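## Task

Fourteen cylinders carry hidden colours on their bottoms, making seven matching pairs. Reveal them two per turn: if both colours match, leave the two colour-up; if they differ, set both back colour-down before touching any other cylinder. Keep going until all fourteen are colour-up, then release everything. Lifting or tipping a cylinder already counts as turning it over, even if it is put straight back. A cylinder may be returned colour-down only after it and its partner from the same turn have both stood colour-up on the table at the same moment; a cylinder from a pair already matched cannot act as that partner. At the end no gripper may hold a loose object, the two grippers may not hold one between them, and the robot must not carry more than one fifth of any cylinder's weight; anything that stays in place only because the robot holds it does not count. A cylinder may topple onto the table if no part of the robot touches it as it lands. Nothing may be dropped or knocked off the table.

## Robot and tools

Robot: two six-joint arms, left_arm and right_arm, each with a parallel two-finger gripper and a wrist camera (cam_left_wrist, cam_right_wrist, both 504x504 images, returned in that order). The arms face each other across the table; left_arm's base sits on the +y side. The names do not refer to image sides.

World frame: origin at the table centre, +z up, table surface at z = +0.020 m. Every result reports, per gripper, end_effector_position (metres), end_effector_quat_wxyz and velocities, all in this frame. The reported point lies between the finger pads, roughly 3-4 cm back from the fingertips. Reported positions can be somewhat off, more when an arm reaches far. Gripper axes: fingers extend along its own +x, close and open along its own y.

Row layout (used by both motion tools): one flat list of 14 numbers, each within -1 to 1. First 7 belong to left_arm, last 7 to right_arm, each in the order dx, dy, dz, rx, ry, rz, opening. dx..rz are an offset, not a pose: they are expressed in that gripper's own axes and measured from its pose at the start of the command (for the first action of a call, the last pose a result reported). Scale: 1.0 equals 0.6 m of translation or 180 degrees; rx, ry, rz form a single rotation vector. Opening is absolute, not an offset: +1 is fully open (0.088 m), empty fingers touch near -0.80, values below that add nothing. Closing from fully open takes at least about 0.5 s. An arm meant to stay still gets zeros (or the offset back to where it should be) plus its desired opening.

execute_actions(actions): a list of actions run in sequence; an empty list just returns state and images. Each action is a list of up to 15 rows, one per 1/30 s control step; if fewer than 15, the final row is repeated. All rows in an action are offsets from the same starting pose, not from one another. Each step, the command is clipped to within 70 mm and 16 degrees of the measured pose, so large offsets may need several actions; afterwards the arm goes no further than its last clipped pose.

move(target, speed, blocking): target is one 14-number row as above, offsets from the pose in the latest result that shows one. Each gripper travels in a straight line; both arms finish together, taking 0.5 to 10 s (cut off at 10 s). speed is the top linear speed in m/s, 0.002 to 0.5, default 0.25; rotation limit is twice that in rad/s. Openings are sent at the start. Paths ignore obstacles and the other arm, and grippers may lag, drift or overshoot speed near full reach. blocking=false returns after 0.5 s while motion continues; then use wait or stop before sending new rows or moves. The result adds a "move:" line with the outcome (done, off_target, moving, held, fault), any limits (paced = target clipped; held = some steps blocked, after which the arm may speed up), and each gripper's distance to its target.

wait(seconds): 0 to 10; lets time pass with last commands held, returns early if a running move ends. stop(): brakes a running move (needs room; fingers continue). zoom_image(camera, region): region [x0, y0, x1, y1] in pixels of that camera's last image, at most 504x504, for a sharper look, e.g. at a revealed colour. finished_scene(scene): ends the given scene (1 or 2) permanently and reports success.

Reading results: grip_measured is the finger opening on the command scale; to hold something, command a value clearly below it (lower = firmer squeeze, about 34 N per pad max; fast closes squeeze harder). Readings may be off by ~1 mm. "Hand target" lines show where the controller is now driving each gripper. "pose unreachable" means a clearance check altered or blocked that arm's command. Step readings list positions at some control steps; HELD marks steps where an arm's command was held back. Joint torques are raw drive outputs, with offsets and noise. Camera calibration (intrinsics, distortion, T_world_to_cam) is supplied and may drift slightly; it lets you project table points into images.

Cautions: friction can leave a gripper short of target or tilted, and tiny moves may not happen; check pose after each move and correct tilt. Contact force grows with speed and with how far past the contact the target lies, so approach slowly. Joint load limits (N m): waist 18, shoulder 22.3, elbow 22.2, wrist pitch 5.86, wrist yaw 5.84, wrist roll 5.48; exceeding one freezes that arm for 10 s. Long holding heats motors (warning from 50 °C, hold-fault at 95 °C, possible power loss). Keep the arms from colliding or pressing each other. Objects may get occasional brief shoves. Avoid dropping, slamming or hard pushing, and never send anything off the table. The simulation keeps running while you compose a reply, with arms holding their last command. Finish with grippers open and clear of all cylinders.

Each tool is called after "Request:" in YAML: its name, and indented under it one key for each argument.

## Session

Request:
execute_actions:
  actions: []

Scene clock: 0.00 s.
left_arm: end_effector_position=(-0.0571, +0.1896, +0.3195) grip_measured=+0.854 end_effector_quat_wxyz=(-0.257, +0.677, -0.555, -0.409) end_effector_velocity=(+0.003, +0.001, -0.000) end_effector_angular_velocity=(+0.000, -0.016, +0.015) | right_arm: end_effector_position=(-0.0425, -0.1617, +0.4088) grip_measured=+0.846 end_effector_quat_wxyz=(+0.564, +0.026, -0.013, +0.826) end_effector_velocity=(+0.003, +0.001, -0.002) end_effector_angular_velocity=(+0.001, -0.023, -0.016)
Joint positions: left_arm=[-0.177  1.411  1.292 -0.918 -0.225  2.582  0.081] | right_arm=[0.005 0.844 0.647 0.254 0.001 0.008 0.08 ]
Joint velocities: left_arm=[-0.002 -0.002 -0.002 -0.007 -0.022 -0.007 -0.   ] | right_arm=[-0.007 -0.002 -0.002 -0.007  0.007 -0.022 -0.   ]
Joint torques (N m, as the arm reports them, + toward a larger angle): no reading
Heat: left arm: hottest shoulder 32 °C (+0.0 °C/min); right arm: hottest shoulder 31 °C (+0.0 °C/min).
Hand target (left_arm): -0.057, +0.190, +0.320; -0.257, +0.677, -0.555, -0.409
Hand target (right_arm): -0.043, -0.162, +0.409; +0.564, +0.026, -0.013, +0.826
camera_calibration (this result's frames):
cam_left_wrist: T_world_to_cam=[[0.96541, 0.251562, -0.0685525, 0.0354385], [0.209752, -0.593136, 0.777299, -0.0950137], [0.154878, -0.764791, -0.625385, 0.430516], [0, 0, 0, 1]] pos_world=[-0.0809609, 0.263984, 0.345522]
cam_right_wrist: T_world_to_cam=[[0.920298, 0.391214, -0.00149593, 0.122088], [0.0947977, -0.22671, -0.969338, 0.397595], [-0.379558, 0.891938, -0.245727, 0.310936], [0, 0, 0, 1]] pos_world=[-0.0320299, -0.23496, 0.461992]

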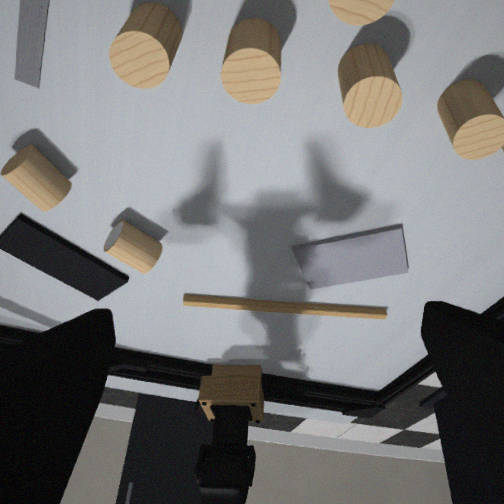

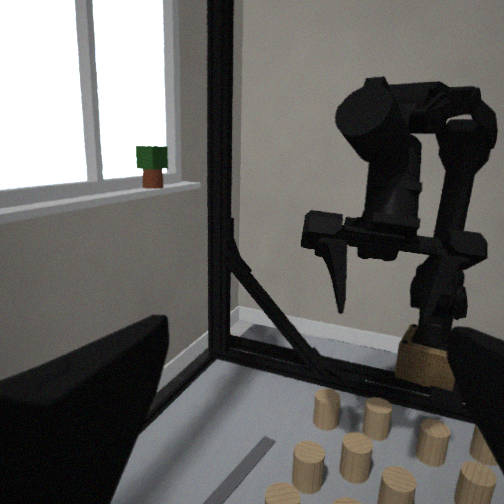

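Request:
move:
  target: [0,0,0,-0.397,-0.131,-0.146,0.6,0,0,0,0,0,-0.118,1]
  speed: 0.4

Request:
move:
  target: [-0.1,-0.25,0.3,0,0,0,0.6,0.1,-0.07,0.08,0,0.25,0,1]
  speed: 0.4

Scene clock: 6.03 s.
left_arm: end_effector_position=(-0.0567, +0.1912, +0.3189) grip_measured=+0.600 end_effector_quat_wxyz=(+0.014, +0.706, -0.016, -0.708) end_effector_velocity=(+0.002, +0.001, +0.001) end_effector_angular_velocity=(+0.001, -0.007, +0.025) | right_arm: end_effector_position=(-0.0410, -0.1625, +0.4047) grip_measured=+1.000 end_effector_quat_wxyz=(+0.706, +0.028, -0.005, +0.708) end_effector_velocity=(-0.001, -0.001, +0.001) end_effector_angular_velocity=(+0.006, -0.003, +0.009)
Joint positions: left_arm=[-0.081  1.821  1.854 -1.562 -0.007  1.336  0.068] | right_arm=[ 0.303  0.926  0.664  0.321  0.668 -0.004  0.088]
Joint velocities: left_arm=[ 0.002 -0.002  0.002 -0.007 -0.007 -0.022 -0.   ] | right_arm=[ 0.002 -0.002 -0.002  0.007 -0.007 -0.007  0.   ]
Joint torques (N m, as the arm reports them, + toward a larger angle): left_arm=[ 0.2  -5.79  7.04  0.1   0.24 -0.09] | right_arm=[ 0.29 -2.24  8.82  1.82  0.11 -0.18]
Heat: left arm: hottest shoulder 32 °C (+0.0 °C/min); right arm: hottest shoulder 31 °C (+0.0 °C/min).
Hand target (left_arm): -0.057, +0.190, +0.319; +0.016, +0.704, -0.013, -0.710
Hand target (right_arm): -0.042, -0.162, +0.409; +0.706, +0.030, -0.007, +0.708
Off the commanded pose (left_arm): 0.002 m, 2 deg.
Off the commanded pose (right_arm): 0.005 m, 0 deg.
joint sent to its limit (left arm) — the command would take joint 4 (wrist pitch) past its lower limit, so that joint was sent only as far as its limit.
move: done
camera_calibration (this result's frames):
cam_left_wrist: T_world_to_cam=[[0.0248291, 0.99964, -0.0101287, -0.180454], [0.947448, -0.0202978, 0.319266, -0.015306], [0.318945, -0.0175235, -0.947611, 0.400414], [0, 0, 0, 1]] pos_world=[-0.108728, 0.187096, 0.382495]
cam_right_wrist: T_world_to_cam=[[0.999121, 0.0329332, -0.025937, 0.0758528], [-0.0166484, -0.256109, -0.966504, 0.382719], [-0.0384728, 0.966087, -0.255336, 0.341078], [0, 0, 0, 1]] pos_world=[-0.0562922, -0.233991, 0.458957]

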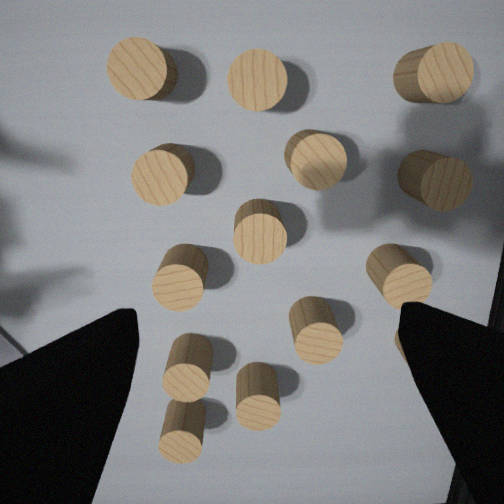

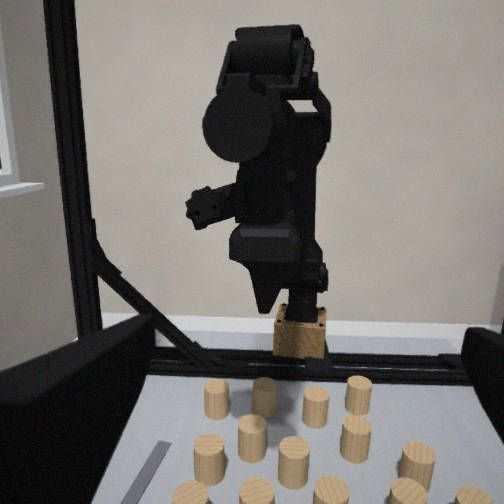

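Scene clock: 7.63 s.
left_arm: end_effector_position=(-0.2339, +0.3456, +0.3715) grip_measured=+0.600 end_effector_quat_wxyz=(+0.045, +0.646, -0.051, -0.761) end_effector_velocity=(+0.005, +0.000, -0.001) end_effector_angular_velocity=(-0.002, -0.027, +0.024) | right_arm: end_effector_position=(+0.0015, -0.1067, +0.4544) grip_measured=+1.000 end_effector_quat_wxyz=(+0.657, -0.246, +0.261, +0.663) end_effector_velocity=(+0.003, -0.004, -0.001) end_effector_angular_velocity=(-0.032, -0.020, +0.013)
Joint positions: left_arm=[-0.827  1.63   1.833 -1.563 -0.022  0.597  0.068] | right_arm=[-0.087  1.472  1.87  -1.15   0.192  0.207  0.088]
Joint velocities: left_arm=[-0.002  0.002  0.002 -0.022 -0.022 -0.022 -0.   ] | right_arm=[-0.007  0.012  0.032 -0.051 -0.007 -0.022  0.   ]
Joint torques (N m, as the arm reports them, + toward a larger angle): left_arm=[-0.26 -4.55  6.95  0.47 -0.13 -0.1 ] | right_arm=[-0.14 -4.51  7.21  1.28 -0.06  0.09]
Heat: left arm: hottest shoulder 32 °C (+0.0 °C/min); right arm: hottest shoulder 31 °C (+0.0 °C/min).
Hand target (left_arm): -0.236, +0.345, +0.372; +0.047, +0.646, -0.052, -0.760
Hand target (right_arm): +0.001, -0.104, +0.455; +0.657, -0.246, +0.264, +0.662
Off the commanded pose (left_arm): 0.003 m, 11 deg.
Off the commanded pose (right_arm): 0.002 m, 1 deg.
joint sent to its limit (left arm) — the command would take joint 4 (wrist pitch) past its lower limit, so that joint was sent only as far as its limit.
move: off_target (left_arm)
camera_calibration (this result's frames):
cam_left_wrist: T_world_to_cam=[[0.0236801, 0.993931, -0.107429, -0.291937], [0.98615, -0.00557856, 0.165759, 0.199939], [0.164154, -0.109867, -0.980297, 0.517331], [0, 0, 0, 1]] pos_world=[-0.275179, 0.348118, 0.442634]
cam_right_wrist: T_world_to_cam=[[0.998929, 0.0261214, -0.0382036, 0.0377322], [0.00313927, -0.861831, -0.507186, 0.172439], [-0.0461735, 0.506522, -0.86099, 0.527696], [0, 0, 0, 1]] pos_world=[-0.0138676, -0.119662, 0.543241]

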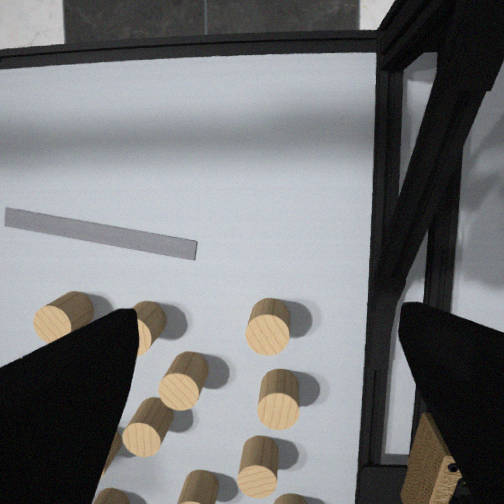

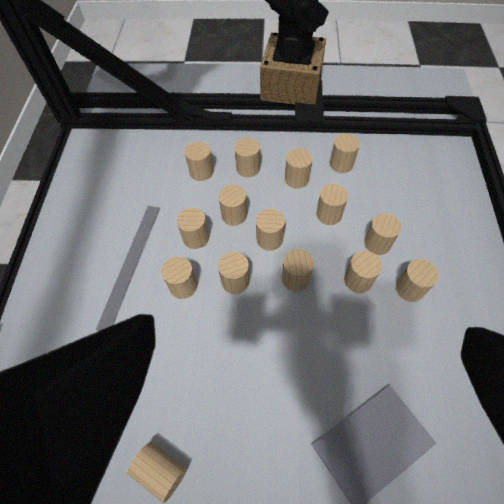

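Request:
move:
  target: [0.332,0.327,-0.495,-0.003,0.052,-0.043,0.6,0.097,-0.05,-0.228,0,0.264,0,1]
  speed: 0.4

Scene clock: 20.73 s.
left_arm: end_effector_position=(+0.0276, +0.1188, +0.1605) grip_measured=+0.600 end_effector_quat_wxyz=(+0.006, +0.707, -0.003, -0.707) end_effector_velocity=(+0.004, +0.004, -0.009) end_effector_angular_velocity=(+0.032, -0.021, +0.010) | right_arm: end_effector_position=(+0.0289, -0.1541, +0.3187) grip_measured=+1.000 end_effector_quat_wxyz=(+0.520, -0.465, +0.481, +0.531) end_effector_velocity=(-0.000, -0.002, -0.001) end_effector_angular_velocity=(-0.013, +0.005, +0.006)
Joint positions: left_arm=[ 0.171  2.1    1.61  -1.067 -0.     1.581  0.068] | right_arm=[-0.231  1.656  1.757 -1.565 -0.011  0.143  0.088]
Joint velocities: left_arm=[ 0.002  0.022 -0.002 -0.007 -0.022 -0.007 -0.   ] | right_arm=[-0.002  0.002 -0.002 -0.007 -0.007 -0.007  0.   ]
Joint torques (N m, as the arm reports them, + toward a larger angle): left_arm=[ 0.19 -7.47  6.95 -0.01 -0.15  0.09] | right_arm=[-0.21 -5.98  3.99  0.16 -0.11 -0.18]
Heat: left arm: hottest shoulder 33 °C (+2.9 °C/min); right arm: hottest shoulder 32 °C (+2.9 °C/min).
Hand target (left_arm): +0.029, +0.117, +0.159; +0.005, +0.709, -0.003, -0.705
Hand target (right_arm): +0.029, -0.155, +0.313; +0.513, -0.473, +0.486, +0.526
Off the commanded pose (left_arm): 0.005 m, 1 deg.
Off the commanded pose (right_arm): 0.006 m, 6 deg.
joint sent to its limit (right arm) — the command would take joint 4 (wrist pitch) past its lower limit, so that joint was sent only as far as its limit.
move: off_target (right_arm)
camera_calibration (this result's frames):
cam_left_wrist: T_world_to_cam=[[0.0173086, 0.999677, 0.0186188, -0.116139], [0.946587, -0.0223805, 0.321671, -0.0461508], [0.321984, 0.0120566, -0.946668, 0.218428], [0, 0, 0, 1]] pos_world=[-0.0246345, 0.112435, 0.223787]
cam_right_wrist: T_world_to_cam=[[0.998492, 0.00438303, -0.0547174, 0.00838214], [0.0152004, -0.979905, 0.198885, -0.180922], [-0.0527461, -0.199417, -0.978494, 0.365], [0, 0, 0, 1]] pos_world=[0.0136329, -0.104536, 0.393591]

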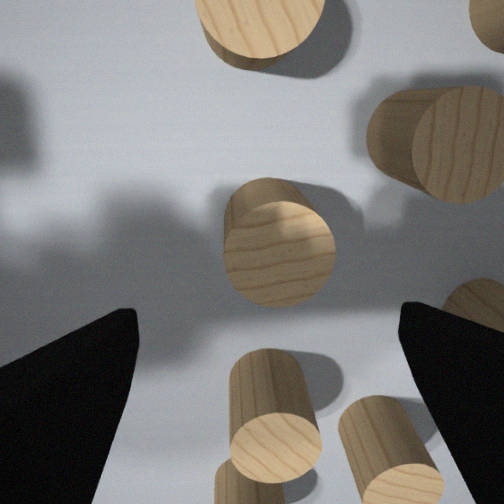

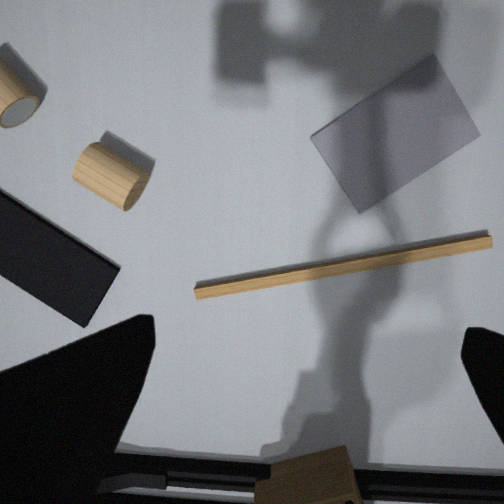

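Request:
move:
  target: [0.152,-0.011,-0.003,0,0,-0.005,0.6,0.097,0,0.063,0,-0.464,0,1]
  speed: 0.3

Request:
move:
  target: [0,0,0,0,0,0,-0.4,0,0,0,0,0,0,1]

Request:
move:
  target: [-0.15,0,0,0,0,0,-0.4,0,0,0,0,0,0,1]

Request:
move:
  target: [-0.185,0.14,0,0,0,0.503,-0.4,0,0,0,0,0,0,1]
  speed: 0.4

Scene clock: 29.27 s.
left_arm: end_effector_position=(+0.0289, +0.1222, +0.0738) grip_measured=+0.600 end_effector_quat_wxyz=(+0.005, +0.707, -0.001, -0.707) end_effector_velocity=(+0.000, +0.000, +0.001) end_effector_angular_velocity=(+0.003, -0.007, +0.005) | right_arm: end_effector_position=(+0.0277, -0.1098, +0.2730) grip_measured=+1.000 end_effector_quat_wxyz=(+0.705, +0.020, +0.013, +0.708) end_effector_velocity=(+0.002, -0.001, -0.004) end_effector_angular_velocity=(-0.002, +0.007, -0.010)
Joint positions: left_arm=[ 0.175  2.221  1.435 -0.775 -0.     1.584  0.068] | right_arm=[-0.146  1.285  0.302  0.993  0.218  0.044  0.088]
Joint velocities: left_arm=[-0.002 -0.002  0.002 -0.007 -0.007 -0.007 -0.   ] | right_arm=[-0.002  0.012 -0.012  0.022  0.007  0.007  0.   ]
Joint torques (N m, as the arm reports them, + toward a larger angle): left_arm=[ 0.25 -7.36  4.69  0.46  0.03  0.11] | right_arm=[ 0.3  -3.23  4.14  1.98  0.12 -0.2 ]
Heat: left arm: hottest shoulder 35 °C (+6.2 °C/min); right arm: hottest shoulder 32 °C (+2.1 °C/min).
Hand target (left_arm): +0.030, +0.125, +0.069; +0.001, +0.707, +0.002, -0.707
Hand target (right_arm): +0.028, -0.112, +0.265; +0.706, +0.009, +0.016, +0.708
Off the commanded pose (left_arm): 0.005 m, 1 deg.
Off the commanded pose (right_arm): 0.008 m, 2 deg.
move: done
camera_calibration (this result's frames):
cam_left_wrist: T_world_to_cam=[[0.0165467, 0.999594, 0.0231941, -0.118235], [0.946618, -0.0231303, 0.321526, -0.019343], [0.321932, 0.0166357, -0.946617, 0.135364], [0, 0, 0, 1]] pos_world=[-0.0233112, 0.115488, 0.137099]
cam_right_wrist: T_world_to_cam=[[0.998615, 0.0336878, -0.0404099, 0.00615633], [-0.0288705, -0.291215, -0.956222, 0.263783], [-0.043981, 0.956064, -0.289839, 0.267732], [0, 0, 0, 1]] pos_world=[0.0132429, -0.179359, 0.330083]

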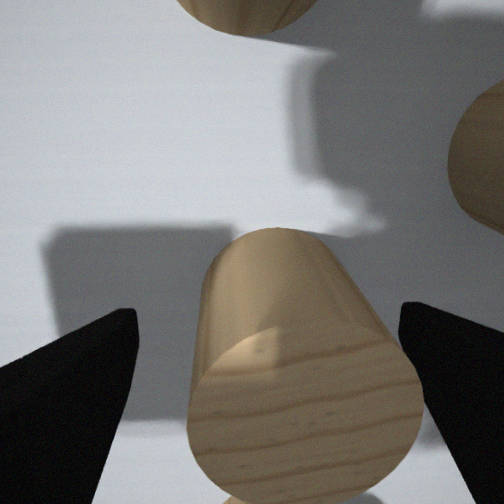

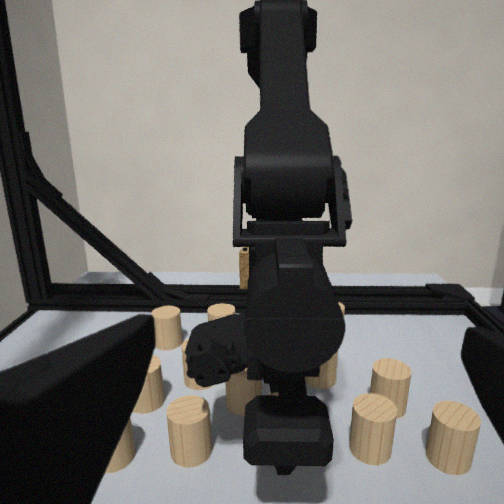

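Scene clock: 29.77 s.
left_arm: end_effector_position=(+0.0289, +0.1223, +0.0738) grip_measured=+0.038 end_effector_quat_wxyz=(+0.005, +0.707, -0.001, -0.707) end_effector_velocity=(+0.000, +0.002, +0.000) end_effector_angular_velocity=(+0.007, -0.007, -0.010) | right_arm: end_effector_position=(+0.0277, -0.1098, +0.2730) grip_measured=+1.000 end_effector_quat_wxyz=(+0.705, +0.020, +0.013, +0.708) end_effector_velocity=(-0.000, -0.000, -0.003) end_effector_angular_velocity=(-0.012, -0.010, +0.005)
Joint positions: left_arm=[ 0.175  2.221  1.435 -0.775 -0.     1.584  0.041] | right_arm=[-0.146  1.286  0.302  0.994  0.218  0.044  0.088]
Joint velocities: left_arm=[-0.002 -0.002 -0.002 -0.007 -0.007  0.007 -0.   ] | right_arm=[-0.002  0.002 -0.002 -0.007 -0.007 -0.007  0.   ]
Joint torques (N m, as the arm reports them, + toward a larger angle): left_arm=[ 0.02 -8.36  5.24  0.23  0.05  0.  ] | right_arm=[ 0.03 -4.13  5.76  1.8   0.    0.  ]
Heat: left arm: hottest shoulder 35 °C (+6.0 °C/min); right arm: hottest shoulder 32 °C (+2.0 °C/min).
Hand target (left_arm): +0.029, +0.122, +0.074; +0.005, +0.707, -0.002, -0.707
Hand target (right_arm): +0.028, -0.110, +0.273; +0.705, +0.020, +0.013, +0.708
Off the commanded pose (left_arm): 0.000 m, 0 deg.
Off the commanded pose (right_arm): 0.000 m, 0 deg.
move: done
camera_calibration (this result's frames):
cam_left_wrist: T_world_to_cam=[[0.0165469, 0.999585, 0.0235752, -0.118345], [0.94662, -0.0232529, 0.321511, -0.0193233], [0.321926, 0.0169968, -0.946612, 0.135318], [0, 0, 0, 1]] pos_world=[-0.0233122, 0.115547, 0.137096]
cam_right_wrist: T_world_to_cam=[[0.998615, 0.0336878, -0.0404099, 0.00616051], [-0.0288705, -0.291215, -0.956222, 0.263751], [-0.043981, 0.956064, -0.289839, 0.26769], [0, 0, 0, 1]] pos_world=[0.0132359, -0.179329, 0.33004]

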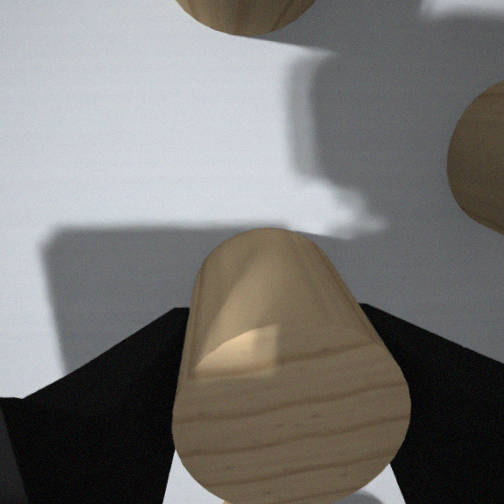

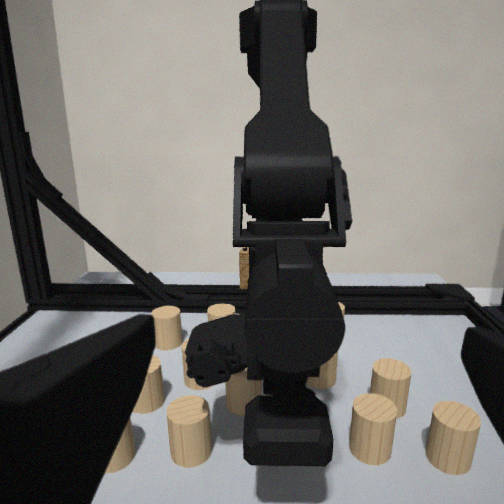

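Scene clock: 30.67 s.
left_arm: end_effector_position=(+0.0288, +0.1254, +0.1575) grip_measured=+0.038 end_effector_quat_wxyz=(-0.001, +0.707, +0.004, -0.707) end_effector_velocity=(+0.000, +0.004, +0.003) end_effector_angular_velocity=(+0.012, -0.007, -0.010) | right_arm: end_effector_position=(+0.0277, -0.1098, +0.2730) grip_measured=+1.000 end_effector_quat_wxyz=(+0.705, +0.020, +0.013, +0.708) end_effector_velocity=(-0.002, -0.001, -0.002) end_effector_angular_velocity=(-0.007, +0.006, +0.010)
Joint positions: left_arm=[ 0.175  2.096  1.591 -1.074 -0.     1.584  0.041] | right_arm=[-0.146  1.286  0.302  0.994  0.218  0.044  0.088]
Joint velocities: left_arm=[-0.002 -0.007  0.002 -0.022 -0.007  0.007 -0.   ] | right_arm=[ 0.002 -0.002 -0.002 -0.007 -0.007  0.007  0.   ]
Joint torques (N m, as the arm reports them, + toward a larger angle): left_arm=[-0.12 -9.07  6.94 -0.06  0.06 -0.03] | right_arm=[ 0.04 -4.11  5.79  1.82  0.01 -0.02]
Heat: left arm: hottest shoulder 35 °C (+5.9 °C/min); right arm: hottest shoulder 32 °C (+2.0 °C/min).
Hand target (left_arm): +0.028, +0.123, +0.164; +0.005, +0.707, -0.001, -0.707
Hand target (right_arm): +0.028, -0.110, +0.273; +0.705, +0.020, +0.013, +0.708
Off the commanded pose (left_arm): 0.007 m, 1 deg.
Off the commanded pose (right_arm): 0.000 m, 0 deg.
move: done
camera_calibration (this result's frames):
cam_left_wrist: T_world_to_cam=[[0.0165559, 0.999079, 0.0395795, -0.125882], [0.946712, -0.028398, 0.320826, -0.0453643], [0.321654, 0.0321589, -0.946311, 0.212591], [0, 0, 0, 1]] pos_world=[-0.0233497, 0.117641, 0.220713]
cam_right_wrist: T_world_to_cam=[[0.998615, 0.0336878, -0.0404099, 0.00616051], [-0.0288705, -0.291215, -0.956222, 0.263751], [-0.043981, 0.956064, -0.289839, 0.26769], [0, 0, 0, 1]] pos_world=[0.0132359, -0.179329, 0.33004]

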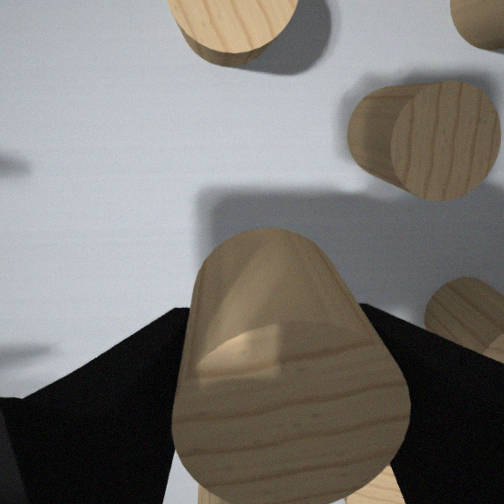

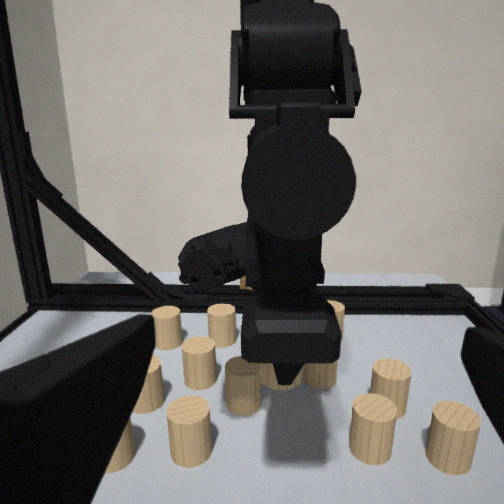

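Scene clock: 33.23 s.
left_arm: end_effector_position=(+0.0283, +0.0410, +0.2713) grip_measured=+0.035 end_effector_quat_wxyz=(+0.499, +0.501, -0.503, -0.496) end_effector_velocity=(-0.002, +0.000, +0.001) end_effector_angular_velocity=(-0.012, -0.008, -0.010) | right_arm: end_effector_position=(+0.0277, -0.1098, +0.2731) grip_measured=+1.000 end_effector_quat_wxyz=(+0.705, +0.020, +0.013, +0.708) end_effector_velocity=(-0.000, -0.000, -0.003) end_effector_angular_velocity=(-0.012, +0.005, +0.005)
Joint positions: left_arm=[0.176 1.877 0.757 1.125 0.018 1.579 0.041] | right_arm=[-0.146  1.285  0.302  0.994  0.218  0.044  0.088]
Joint velocities: left_arm=[-0.002  0.007 -0.002  0.022  0.007  0.007 -0.   ] | right_arm=[-0.002  0.002 -0.002 -0.007 -0.007  0.007  0.   ]
Joint torques (N m, as the arm reports them, + toward a larger angle): left_arm=[ 0.28 -6.03  5.27  2.12  0.19 -0.17] | right_arm=[ 0.05 -4.11  5.77  1.83  0.    0.  ]
Heat: left arm: hottest shoulder 36 °C (+7.2 °C/min); right arm: hottest shoulder 32 °C (+1.8 °C/min).
Hand target (left_arm): +0.028, +0.041, +0.268; +0.499, +0.500, -0.502, -0.499
Hand target (right_arm): +0.028, -0.110, +0.273; +0.705, +0.020, +0.013, +0.708
Off the commanded pose (left_arm): 0.004 m, 1 deg.
Off the commanded pose (right_arm): 0.000 m, 0 deg.
move: done
camera_calibration (this result's frames):
cam_left_wrist: T_world_to_cam=[[0.0298886, 0.0276919, -0.99917, 0.275169], [0.94576, 0.322726, 0.0372352, -0.0211524], [0.323489, -0.946087, -0.0165441, 0.111007], [0, 0, 0, 1]] pos_world=[-0.0241287, 0.104228, 0.277564]
cam_right_wrist: T_world_to_cam=[[0.998612, 0.0337029, -0.0404812, 0.0061807], [-0.0289507, -0.290859, -0.956328, 0.263931], [-0.0440053, 0.956172, -0.289479, 0.267671], [0, 0, 0, 1]] pos_world=[0.0132478, -0.179381, 0.33014]

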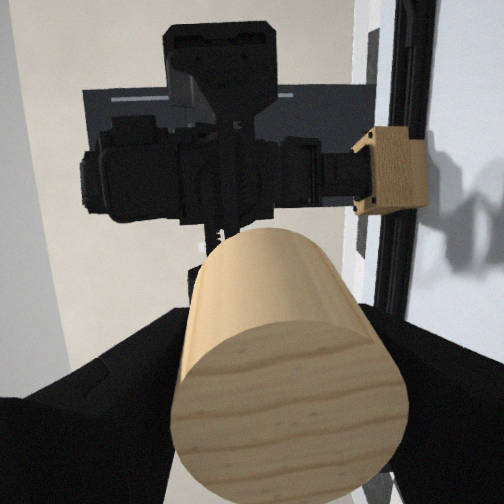

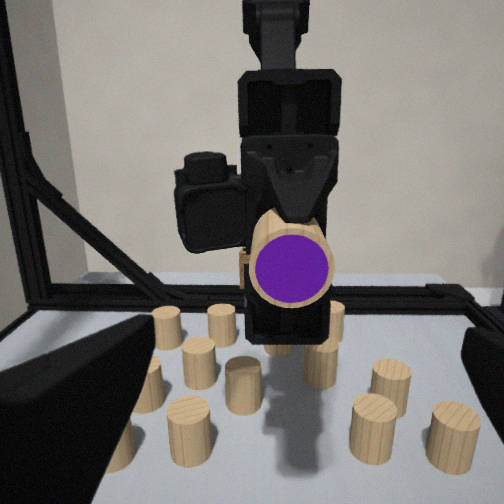

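H purple. Advance right and check.

Request:
move:
  target: [0,0,0,0,0,0,-0.4,0.183,0,-0.012,-0.012,0.003,0,1]
  speed: 0.15

Scene clock: 35.67 s.
left_arm: end_effector_position=(+0.0283, +0.0410, +0.2711) grip_measured=+0.034 end_effector_quat_wxyz=(+0.499, +0.501, -0.503, -0.496) end_effector_velocity=(-0.000, +0.001, -0.005) end_effector_angular_velocity=(+0.017, +0.008, +0.005) | right_arm: end_effector_position=(+0.0264, -0.0035, +0.2688) grip_measured=+1.000 end_effector_quat_wxyz=(+0.706, +0.007, +0.003, +0.709) end_effector_velocity=(+0.002, +0.001, -0.007) end_effector_angular_velocity=(-0.027, -0.011, -0.000)
Joint positions: left_arm=[0.176 1.878 0.757 1.126 0.018 1.579 0.041] | right_arm=[-0.219  1.727  0.684  1.048  0.145  0.014  0.088]
Joint velocities: left_arm=[-0.002  0.002 -0.007 -0.007 -0.007 -0.007  0.   ] | right_arm=[-0.007  0.007  0.002 -0.022 -0.007 -0.007  0.   ]
Joint torques (N m, as the arm reports them, + toward a larger angle): left_arm=[ 0.01 -6.7   5.65  1.73 -0.01 -0.01] | right_arm=[-0.18 -5.86  6.7   1.62 -0.12 -0.2 ]
Heat: left arm: hottest shoulder 36 °C (+6.7 °C/min); right arm: hottest shoulder 32 °C (+1.7 °C/min).
Hand target (left_arm): +0.028, +0.041, +0.271; +0.500, +0.501, -0.503, -0.496
Hand target (right_arm): +0.027, -0.000, +0.267; +0.705, +0.003, +0.002, +0.709
Off the commanded pose (left_arm): 0.000 m, 0 deg.
Off the commanded pose (right_arm): 0.004 m, 0 deg.
move: done
camera_calibration (this result's frames):
cam_left_wrist: T_world_to_cam=[[0.0298886, 0.0276919, -0.99917, 0.274987], [0.94576, 0.322726, 0.0372352, -0.0211323], [0.323489, -0.946087, -0.0165441, 0.110962], [0, 0, 0, 1]] pos_world=[-0.0241279, 0.104185, 0.277381]
cam_right_wrist: T_world_to_cam=[[0.999399, 0.0333568, -0.00943701, -0.00464086], [0.000834234, -0.29529, -0.955407, 0.289649], [-0.0346559, 0.954825, -0.29514, 0.165916], [0, 0, 0, 1]] pos_world=[0.0101464, -0.0727353, 0.325657]

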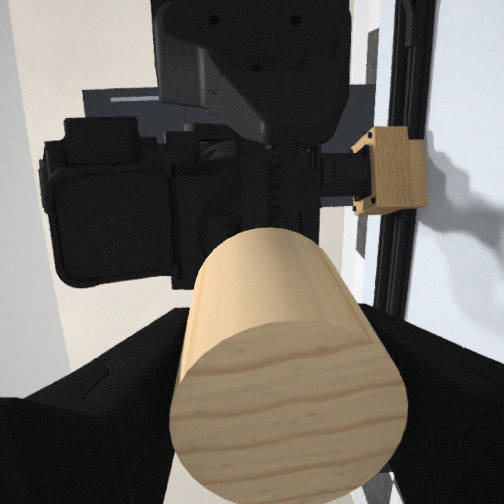

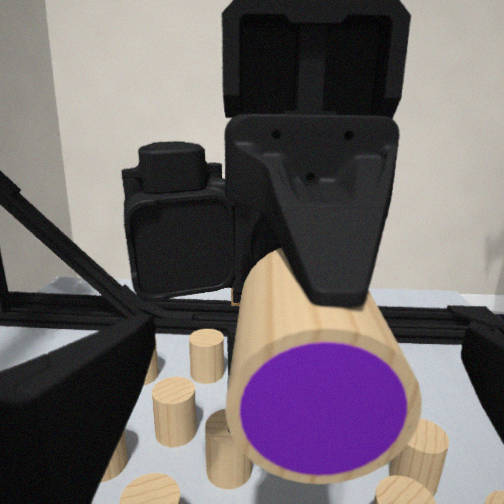

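Request:
move:
  target: [0,0,0,0,0,0,-0.4,0,0,0,0,0,0,-0.4]

Request:
move:
  target: [0,0,0,0,0,0,1,0,0,0,0,0,0,-0.4]

Request:
move:
  target: [0,0,0,0,0,0,1,-0.135,0,0,0,0,0,-0.4]

Request:
move:
  target: [-0.137,-0.19,-0.15,0,0,-0.503,0.6,-0.312,0.01,-0.248,0,0.5,0,-0.4]
  speed: 0.4

Scene clock: 39.93 s.
left_arm: end_effector_position=(+0.0283, +0.0410, +0.2709) grip_measured=+0.034 end_effector_quat_wxyz=(+0.499, +0.501, -0.503, -0.496) end_effector_velocity=(-0.000, +0.001, +0.002) end_effector_angular_velocity=(-0.007, -0.007, +0.005) | right_arm: end_effector_position=(+0.0262, -0.0032, +0.2686) grip_measured=+0.025 end_effector_quat_wxyz=(+0.705, +0.007, +0.003, +0.709) end_effector_velocity=(-0.002, -0.001, -0.001) end_effector_angular_velocity=(-0.007, -0.023, +0.019)
Joint positions: left_arm=[0.176 1.879 0.757 1.126 0.017 1.579 0.041] | right_arm=[-0.219  1.728  0.685  1.048  0.144  0.014  0.04 ]
Joint velocities: left_arm=[-0.002 -0.002 -0.002  0.007 -0.007  0.007  0.   ] | right_arm=[-0.002 -0.002 -0.002 -0.007 -0.022 -0.022  0.   ]
Joint torques (N m, as the arm reports them, + toward a larger angle): left_arm=[-0.02 -6.64  5.55  1.76  0.03 -0.06] | right_arm=[ 0.08 -7.46  5.36  1.88  0.03 -0.01]
Heat: left arm: hottest shoulder 36 °C (+6.0 °C/min); right arm: hottest shoulder 33 °C (+3.0 °C/min).
Hand target (left_arm): +0.028, +0.041, +0.271; +0.499, +0.501, -0.503, -0.496
Hand target (right_arm): +0.026, -0.003, +0.269; +0.705, +0.007, +0.003, +0.709
Off the commanded pose (left_arm): 0.000 m, 0 deg.
Off the commanded pose (right_arm): 0.000 m, 0 deg.
move: done
camera_calibration (this result's frames):
cam_left_wrist: T_world_to_cam=[[0.029869, 0.0280844, -0.999159, 0.274792], [0.945637, 0.323072, 0.0373499, -0.0212151], [0.32385, -0.945958, -0.0169078, 0.111003], [0, 0, 0, 1]] pos_world=[-0.0240941, 0.10414, 0.27723]
cam_right_wrist: T_world_to_cam=[[0.999374, 0.0341157, -0.00938924, -0.00450265], [0.00111747, -0.295649, -0.955296, 0.289573], [-0.0353665, 0.954687, -0.295502, 0.165706], [0, 0, 0, 1]] pos_world=[0.0100367, -0.0724312, 0.325552]

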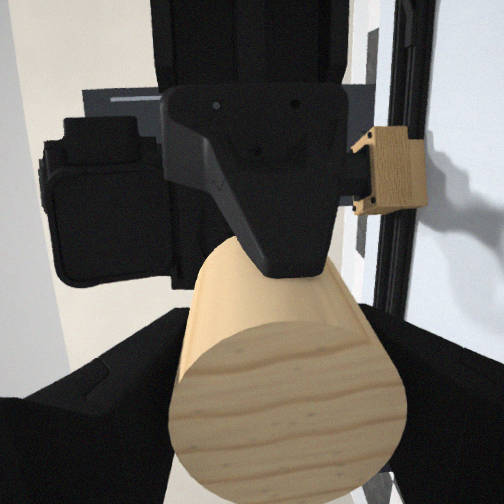

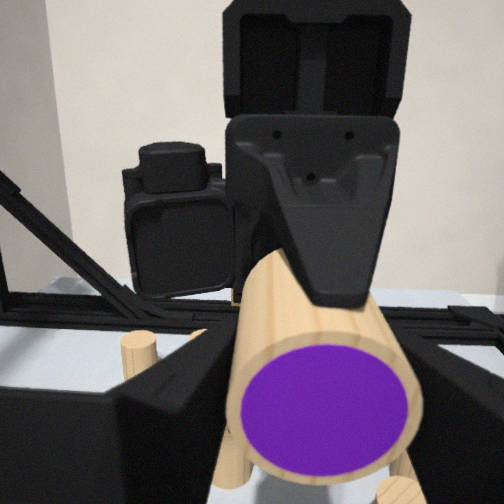

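Scene clock: 40.63 s.
left_arm: end_effector_position=(+0.0283, +0.0410, +0.2709) grip_measured=+1.000 end_effector_quat_wxyz=(+0.499, +0.501, -0.503, -0.496) end_effector_velocity=(-0.000, -0.000, +0.004) end_effector_angular_velocity=(-0.012, -0.007, +0.015) | right_arm: end_effector_position=(+0.0262, -0.0032, +0.2686) grip_measured=+0.025 end_effector_quat_wxyz=(+0.705, +0.007, +0.003, +0.709) end_effector_velocity=(+0.000, -0.001, -0.006) end_effector_angular_velocity=(-0.017, -0.010, +0.005)
Joint positions: left_arm=[0.176 1.879 0.757 1.126 0.017 1.579 0.088] | right_arm=[-0.219  1.728  0.685  1.048  0.144  0.014  0.04 ]
Joint velocities: left_arm=[-0.007 -0.002  0.002  0.007 -0.022  0.007  0.   ] | right_arm=[-0.002  0.002 -0.007 -0.007 -0.007 -0.007 -0.   ]
Joint torques (N m, as the arm reports them, + toward a larger angle): left_arm=[-0.01 -6.61  5.54  1.74  0.01 -0.05] | right_arm=[ 0.05 -7.37  5.54  1.85 -0.01 -0.02]
Heat: left arm: hottest shoulder 36 °C (+5.9 °C/min); right arm: hottest shoulder 33 °C (+3.0 °C/min).
Hand target (left_arm): +0.028, +0.041, +0.271; +0.499, +0.501, -0.503, -0.496
Hand target (right_arm): +0.026, -0.003, +0.269; +0.705, +0.007, +0.003, +0.709
Off the commanded pose (left_arm): 0.000 m, 0 deg.
Off the commanded pose (right_arm): 0.000 m, 0 deg.
move: done
camera_calibration (this result's frames):
cam_left_wrist: T_world_to_cam=[[0.029869, 0.0280844, -0.999159, 0.274792], [0.945637, 0.323072, 0.0373499, -0.0212151], [0.32385, -0.945958, -0.0169078, 0.111003], [0, 0, 0, 1]] pos_world=[-0.0240941, 0.10414, 0.27723]
cam_right_wrist: T_world_to_cam=[[0.999374, 0.0341157, -0.00938924, -0.00450265], [0.00111747, -0.295649, -0.955296, 0.289573], [-0.0353665, 0.954687, -0.295502, 0.165706], [0, 0, 0, 1]] pos_world=[0.0100367, -0.0724312, 0.325552]

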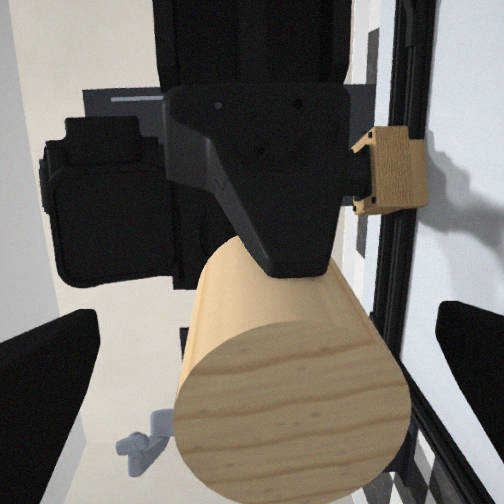

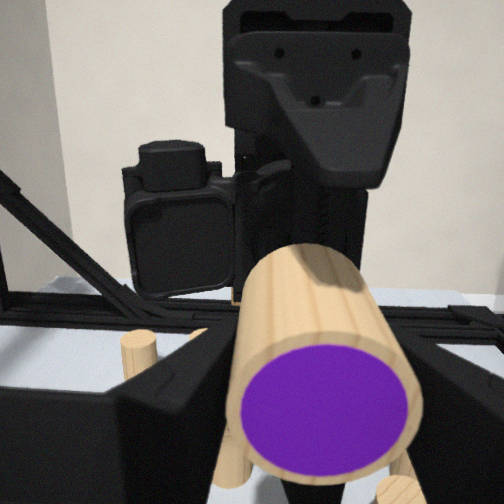

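Scene clock: 41.57 s.
left_arm: end_effector_position=(+0.0283, +0.0410, +0.2709) grip_measured=+1.000 end_effector_quat_wxyz=(+0.499, +0.501, -0.503, -0.496) end_effector_velocity=(-0.000, -0.001, -0.002) end_effector_angular_velocity=(+0.007, +0.007, +0.005) | right_arm: end_effector_position=(+0.0268, -0.0809, +0.2696) grip_measured=+0.025 end_effector_quat_wxyz=(+0.705, +0.008, +0.003, +0.709) end_effector_velocity=(-0.002, -0.002, -0.000) end_effector_angular_velocity=(-0.002, +0.007, +0.020)
Joint positions: left_arm=[0.176 1.879 0.757 1.126 0.017 1.579 0.088] | right_arm=[-0.171  1.439  0.393  1.054  0.192  0.014  0.04 ]
Joint velocities: left_arm=[-0.002  0.002  0.002 -0.007 -0.007 -0.007  0.   ] | right_arm=[-0.002 -0.012 -0.007 -0.007 -0.022  0.007 -0.   ]
Joint torques (N m, as the arm reports them, + toward a larger angle): left_arm=[-0.05 -6.6   5.62  1.74  0.02 -0.04] | right_arm=[ 0.33 -6.01  4.08  1.79  0.1  -0.01]
Heat: left arm: hottest shoulder 36 °C (+5.8 °C/min); right arm: hottest shoulder 33 °C (+2.9 °C/min).
Hand target (left_arm): +0.028, +0.041, +0.271; +0.499, +0.501, -0.503, -0.496
Hand target (right_arm): +0.027, -0.084, +0.268; +0.705, +0.007, +0.004, +0.709
Off the commanded pose (left_arm): 0.000 m, 0 deg.
Off the commanded pose (right_arm): 0.004 m, 0 deg.
move: done
camera_calibration (this result's frames):
cam_left_wrist: T_world_to_cam=[[0.029869, 0.0280844, -0.999159, 0.274792], [0.945637, 0.323072, 0.0373499, -0.0212151], [0.32385, -0.945958, -0.0169078, 0.111003], [0, 0, 0, 1]] pos_world=[-0.0240941, 0.10414, 0.27723]
cam_right_wrist: T_world_to_cam=[[0.999353, 0.0345267, -0.0101177, -0.00216058], [0.000436466, -0.292827, -0.956165, 0.268033], [-0.0359759, 0.955542, -0.292653, 0.239545], [0, 0, 0, 1]] pos_world=[0.0106601, -0.150334, 0.326366]

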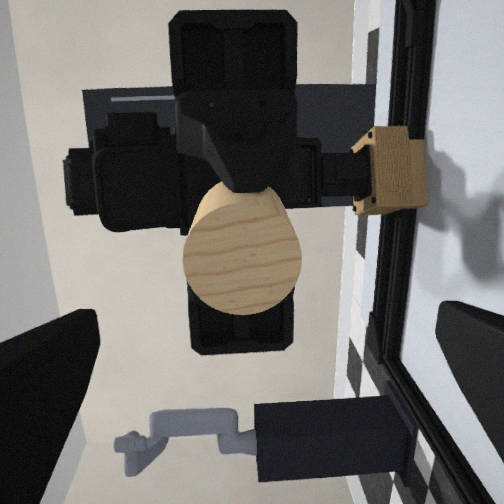

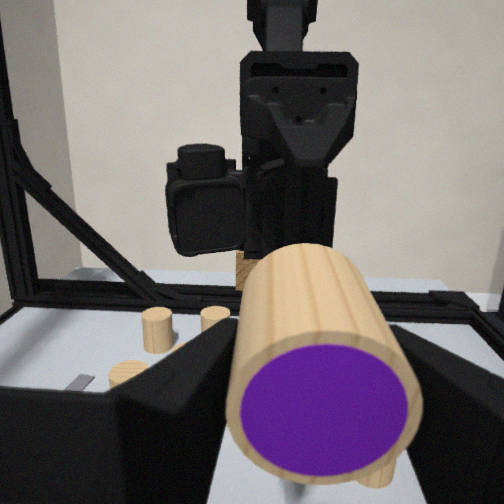

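Scene clock: 44.07 s.
left_arm: end_effector_position=(+0.1169, +0.1237, +0.1581) grip_measured=+0.600 end_effector_quat_wxyz=(+0.005, +0.707, +0.003, -0.707) end_effector_velocity=(+0.000, -0.001, +0.004) end_effector_angular_velocity=(+0.004, -0.007, +0.020) | right_arm: end_effector_position=(+0.0215, -0.2692, +0.1180) grip_measured=+0.024 end_effector_quat_wxyz=(+0.500, -0.498, +0.497, +0.504) end_effector_velocity=(+0.001, -0.006, -0.002) end_effector_angular_velocity=(-0.033, -0.001, +0.005)
Joint positions: left_arm=[ 0.393  2.137  1.658 -1.09  -0.     1.795  0.068] | right_arm=[-0.102  1.353  0.663 -0.871 -0.001  0.261  0.04 ]
Joint velocities: left_arm=[-0.002  0.002  0.022 -0.022 -0.007 -0.022 -0.   ] | right_arm=[-0.002  0.007 -0.002 -0.022 -0.007 -0.007 -0.   ]
Joint torques (N m, as the arm reports them, + toward a larger angle): left_arm=[ 0.25 -7.44  6.82 -0.05 -0.12  0.1 ] | right_arm=[-0.2  -3.12  6.49 -0.08 -0.07  0.12]
Heat: left arm: hottest shoulder 37 °C (+6.8 °C/min); right arm: hottest shoulder 33 °C (+2.7 °C/min).
Hand target (left_arm): +0.119, +0.123, +0.157; +0.002, +0.709, +0.005, -0.705
Hand target (right_arm): +0.021, -0.267, +0.119; +0.501, -0.496, +0.500, +0.503
Off the commanded pose (left_arm): 0.002 m, 1 deg.
Off the commanded pose (right_arm): 0.003 m, 1 deg.
move: done
camera_calibration (this result's frames):
cam_left_wrist: T_world_to_cam=[[0.0104256, 0.999478, 0.0305909, -0.123585], [0.946552, -0.0197273, 0.321946, -0.130214], [0.322382, 0.0255994, -0.946264, 0.1856], [0, 0, 0, 1]] pos_world=[0.0647086, 0.116201, 0.221329]
cam_right_wrist: T_world_to_cam=[[0.999417, 0.0107299, -0.0323994, 0.00432537], [0.0197276, -0.956263, 0.291844, -0.258365], [-0.0278509, -0.292313, -0.955917, 0.117064], [0, 0, 0, 1]] pos_world=[0.00403441, -0.212892, 0.187446]

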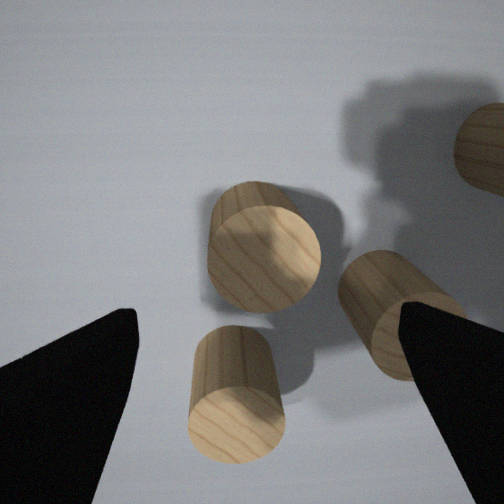

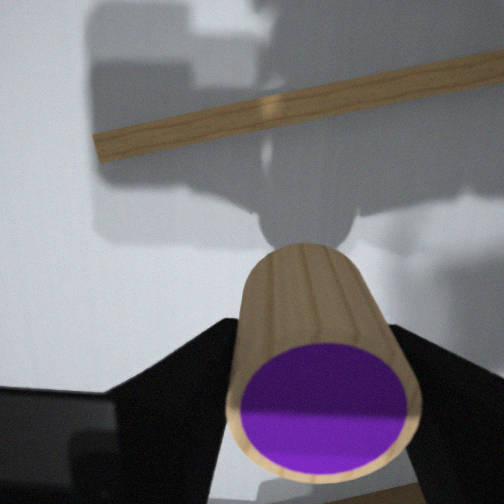

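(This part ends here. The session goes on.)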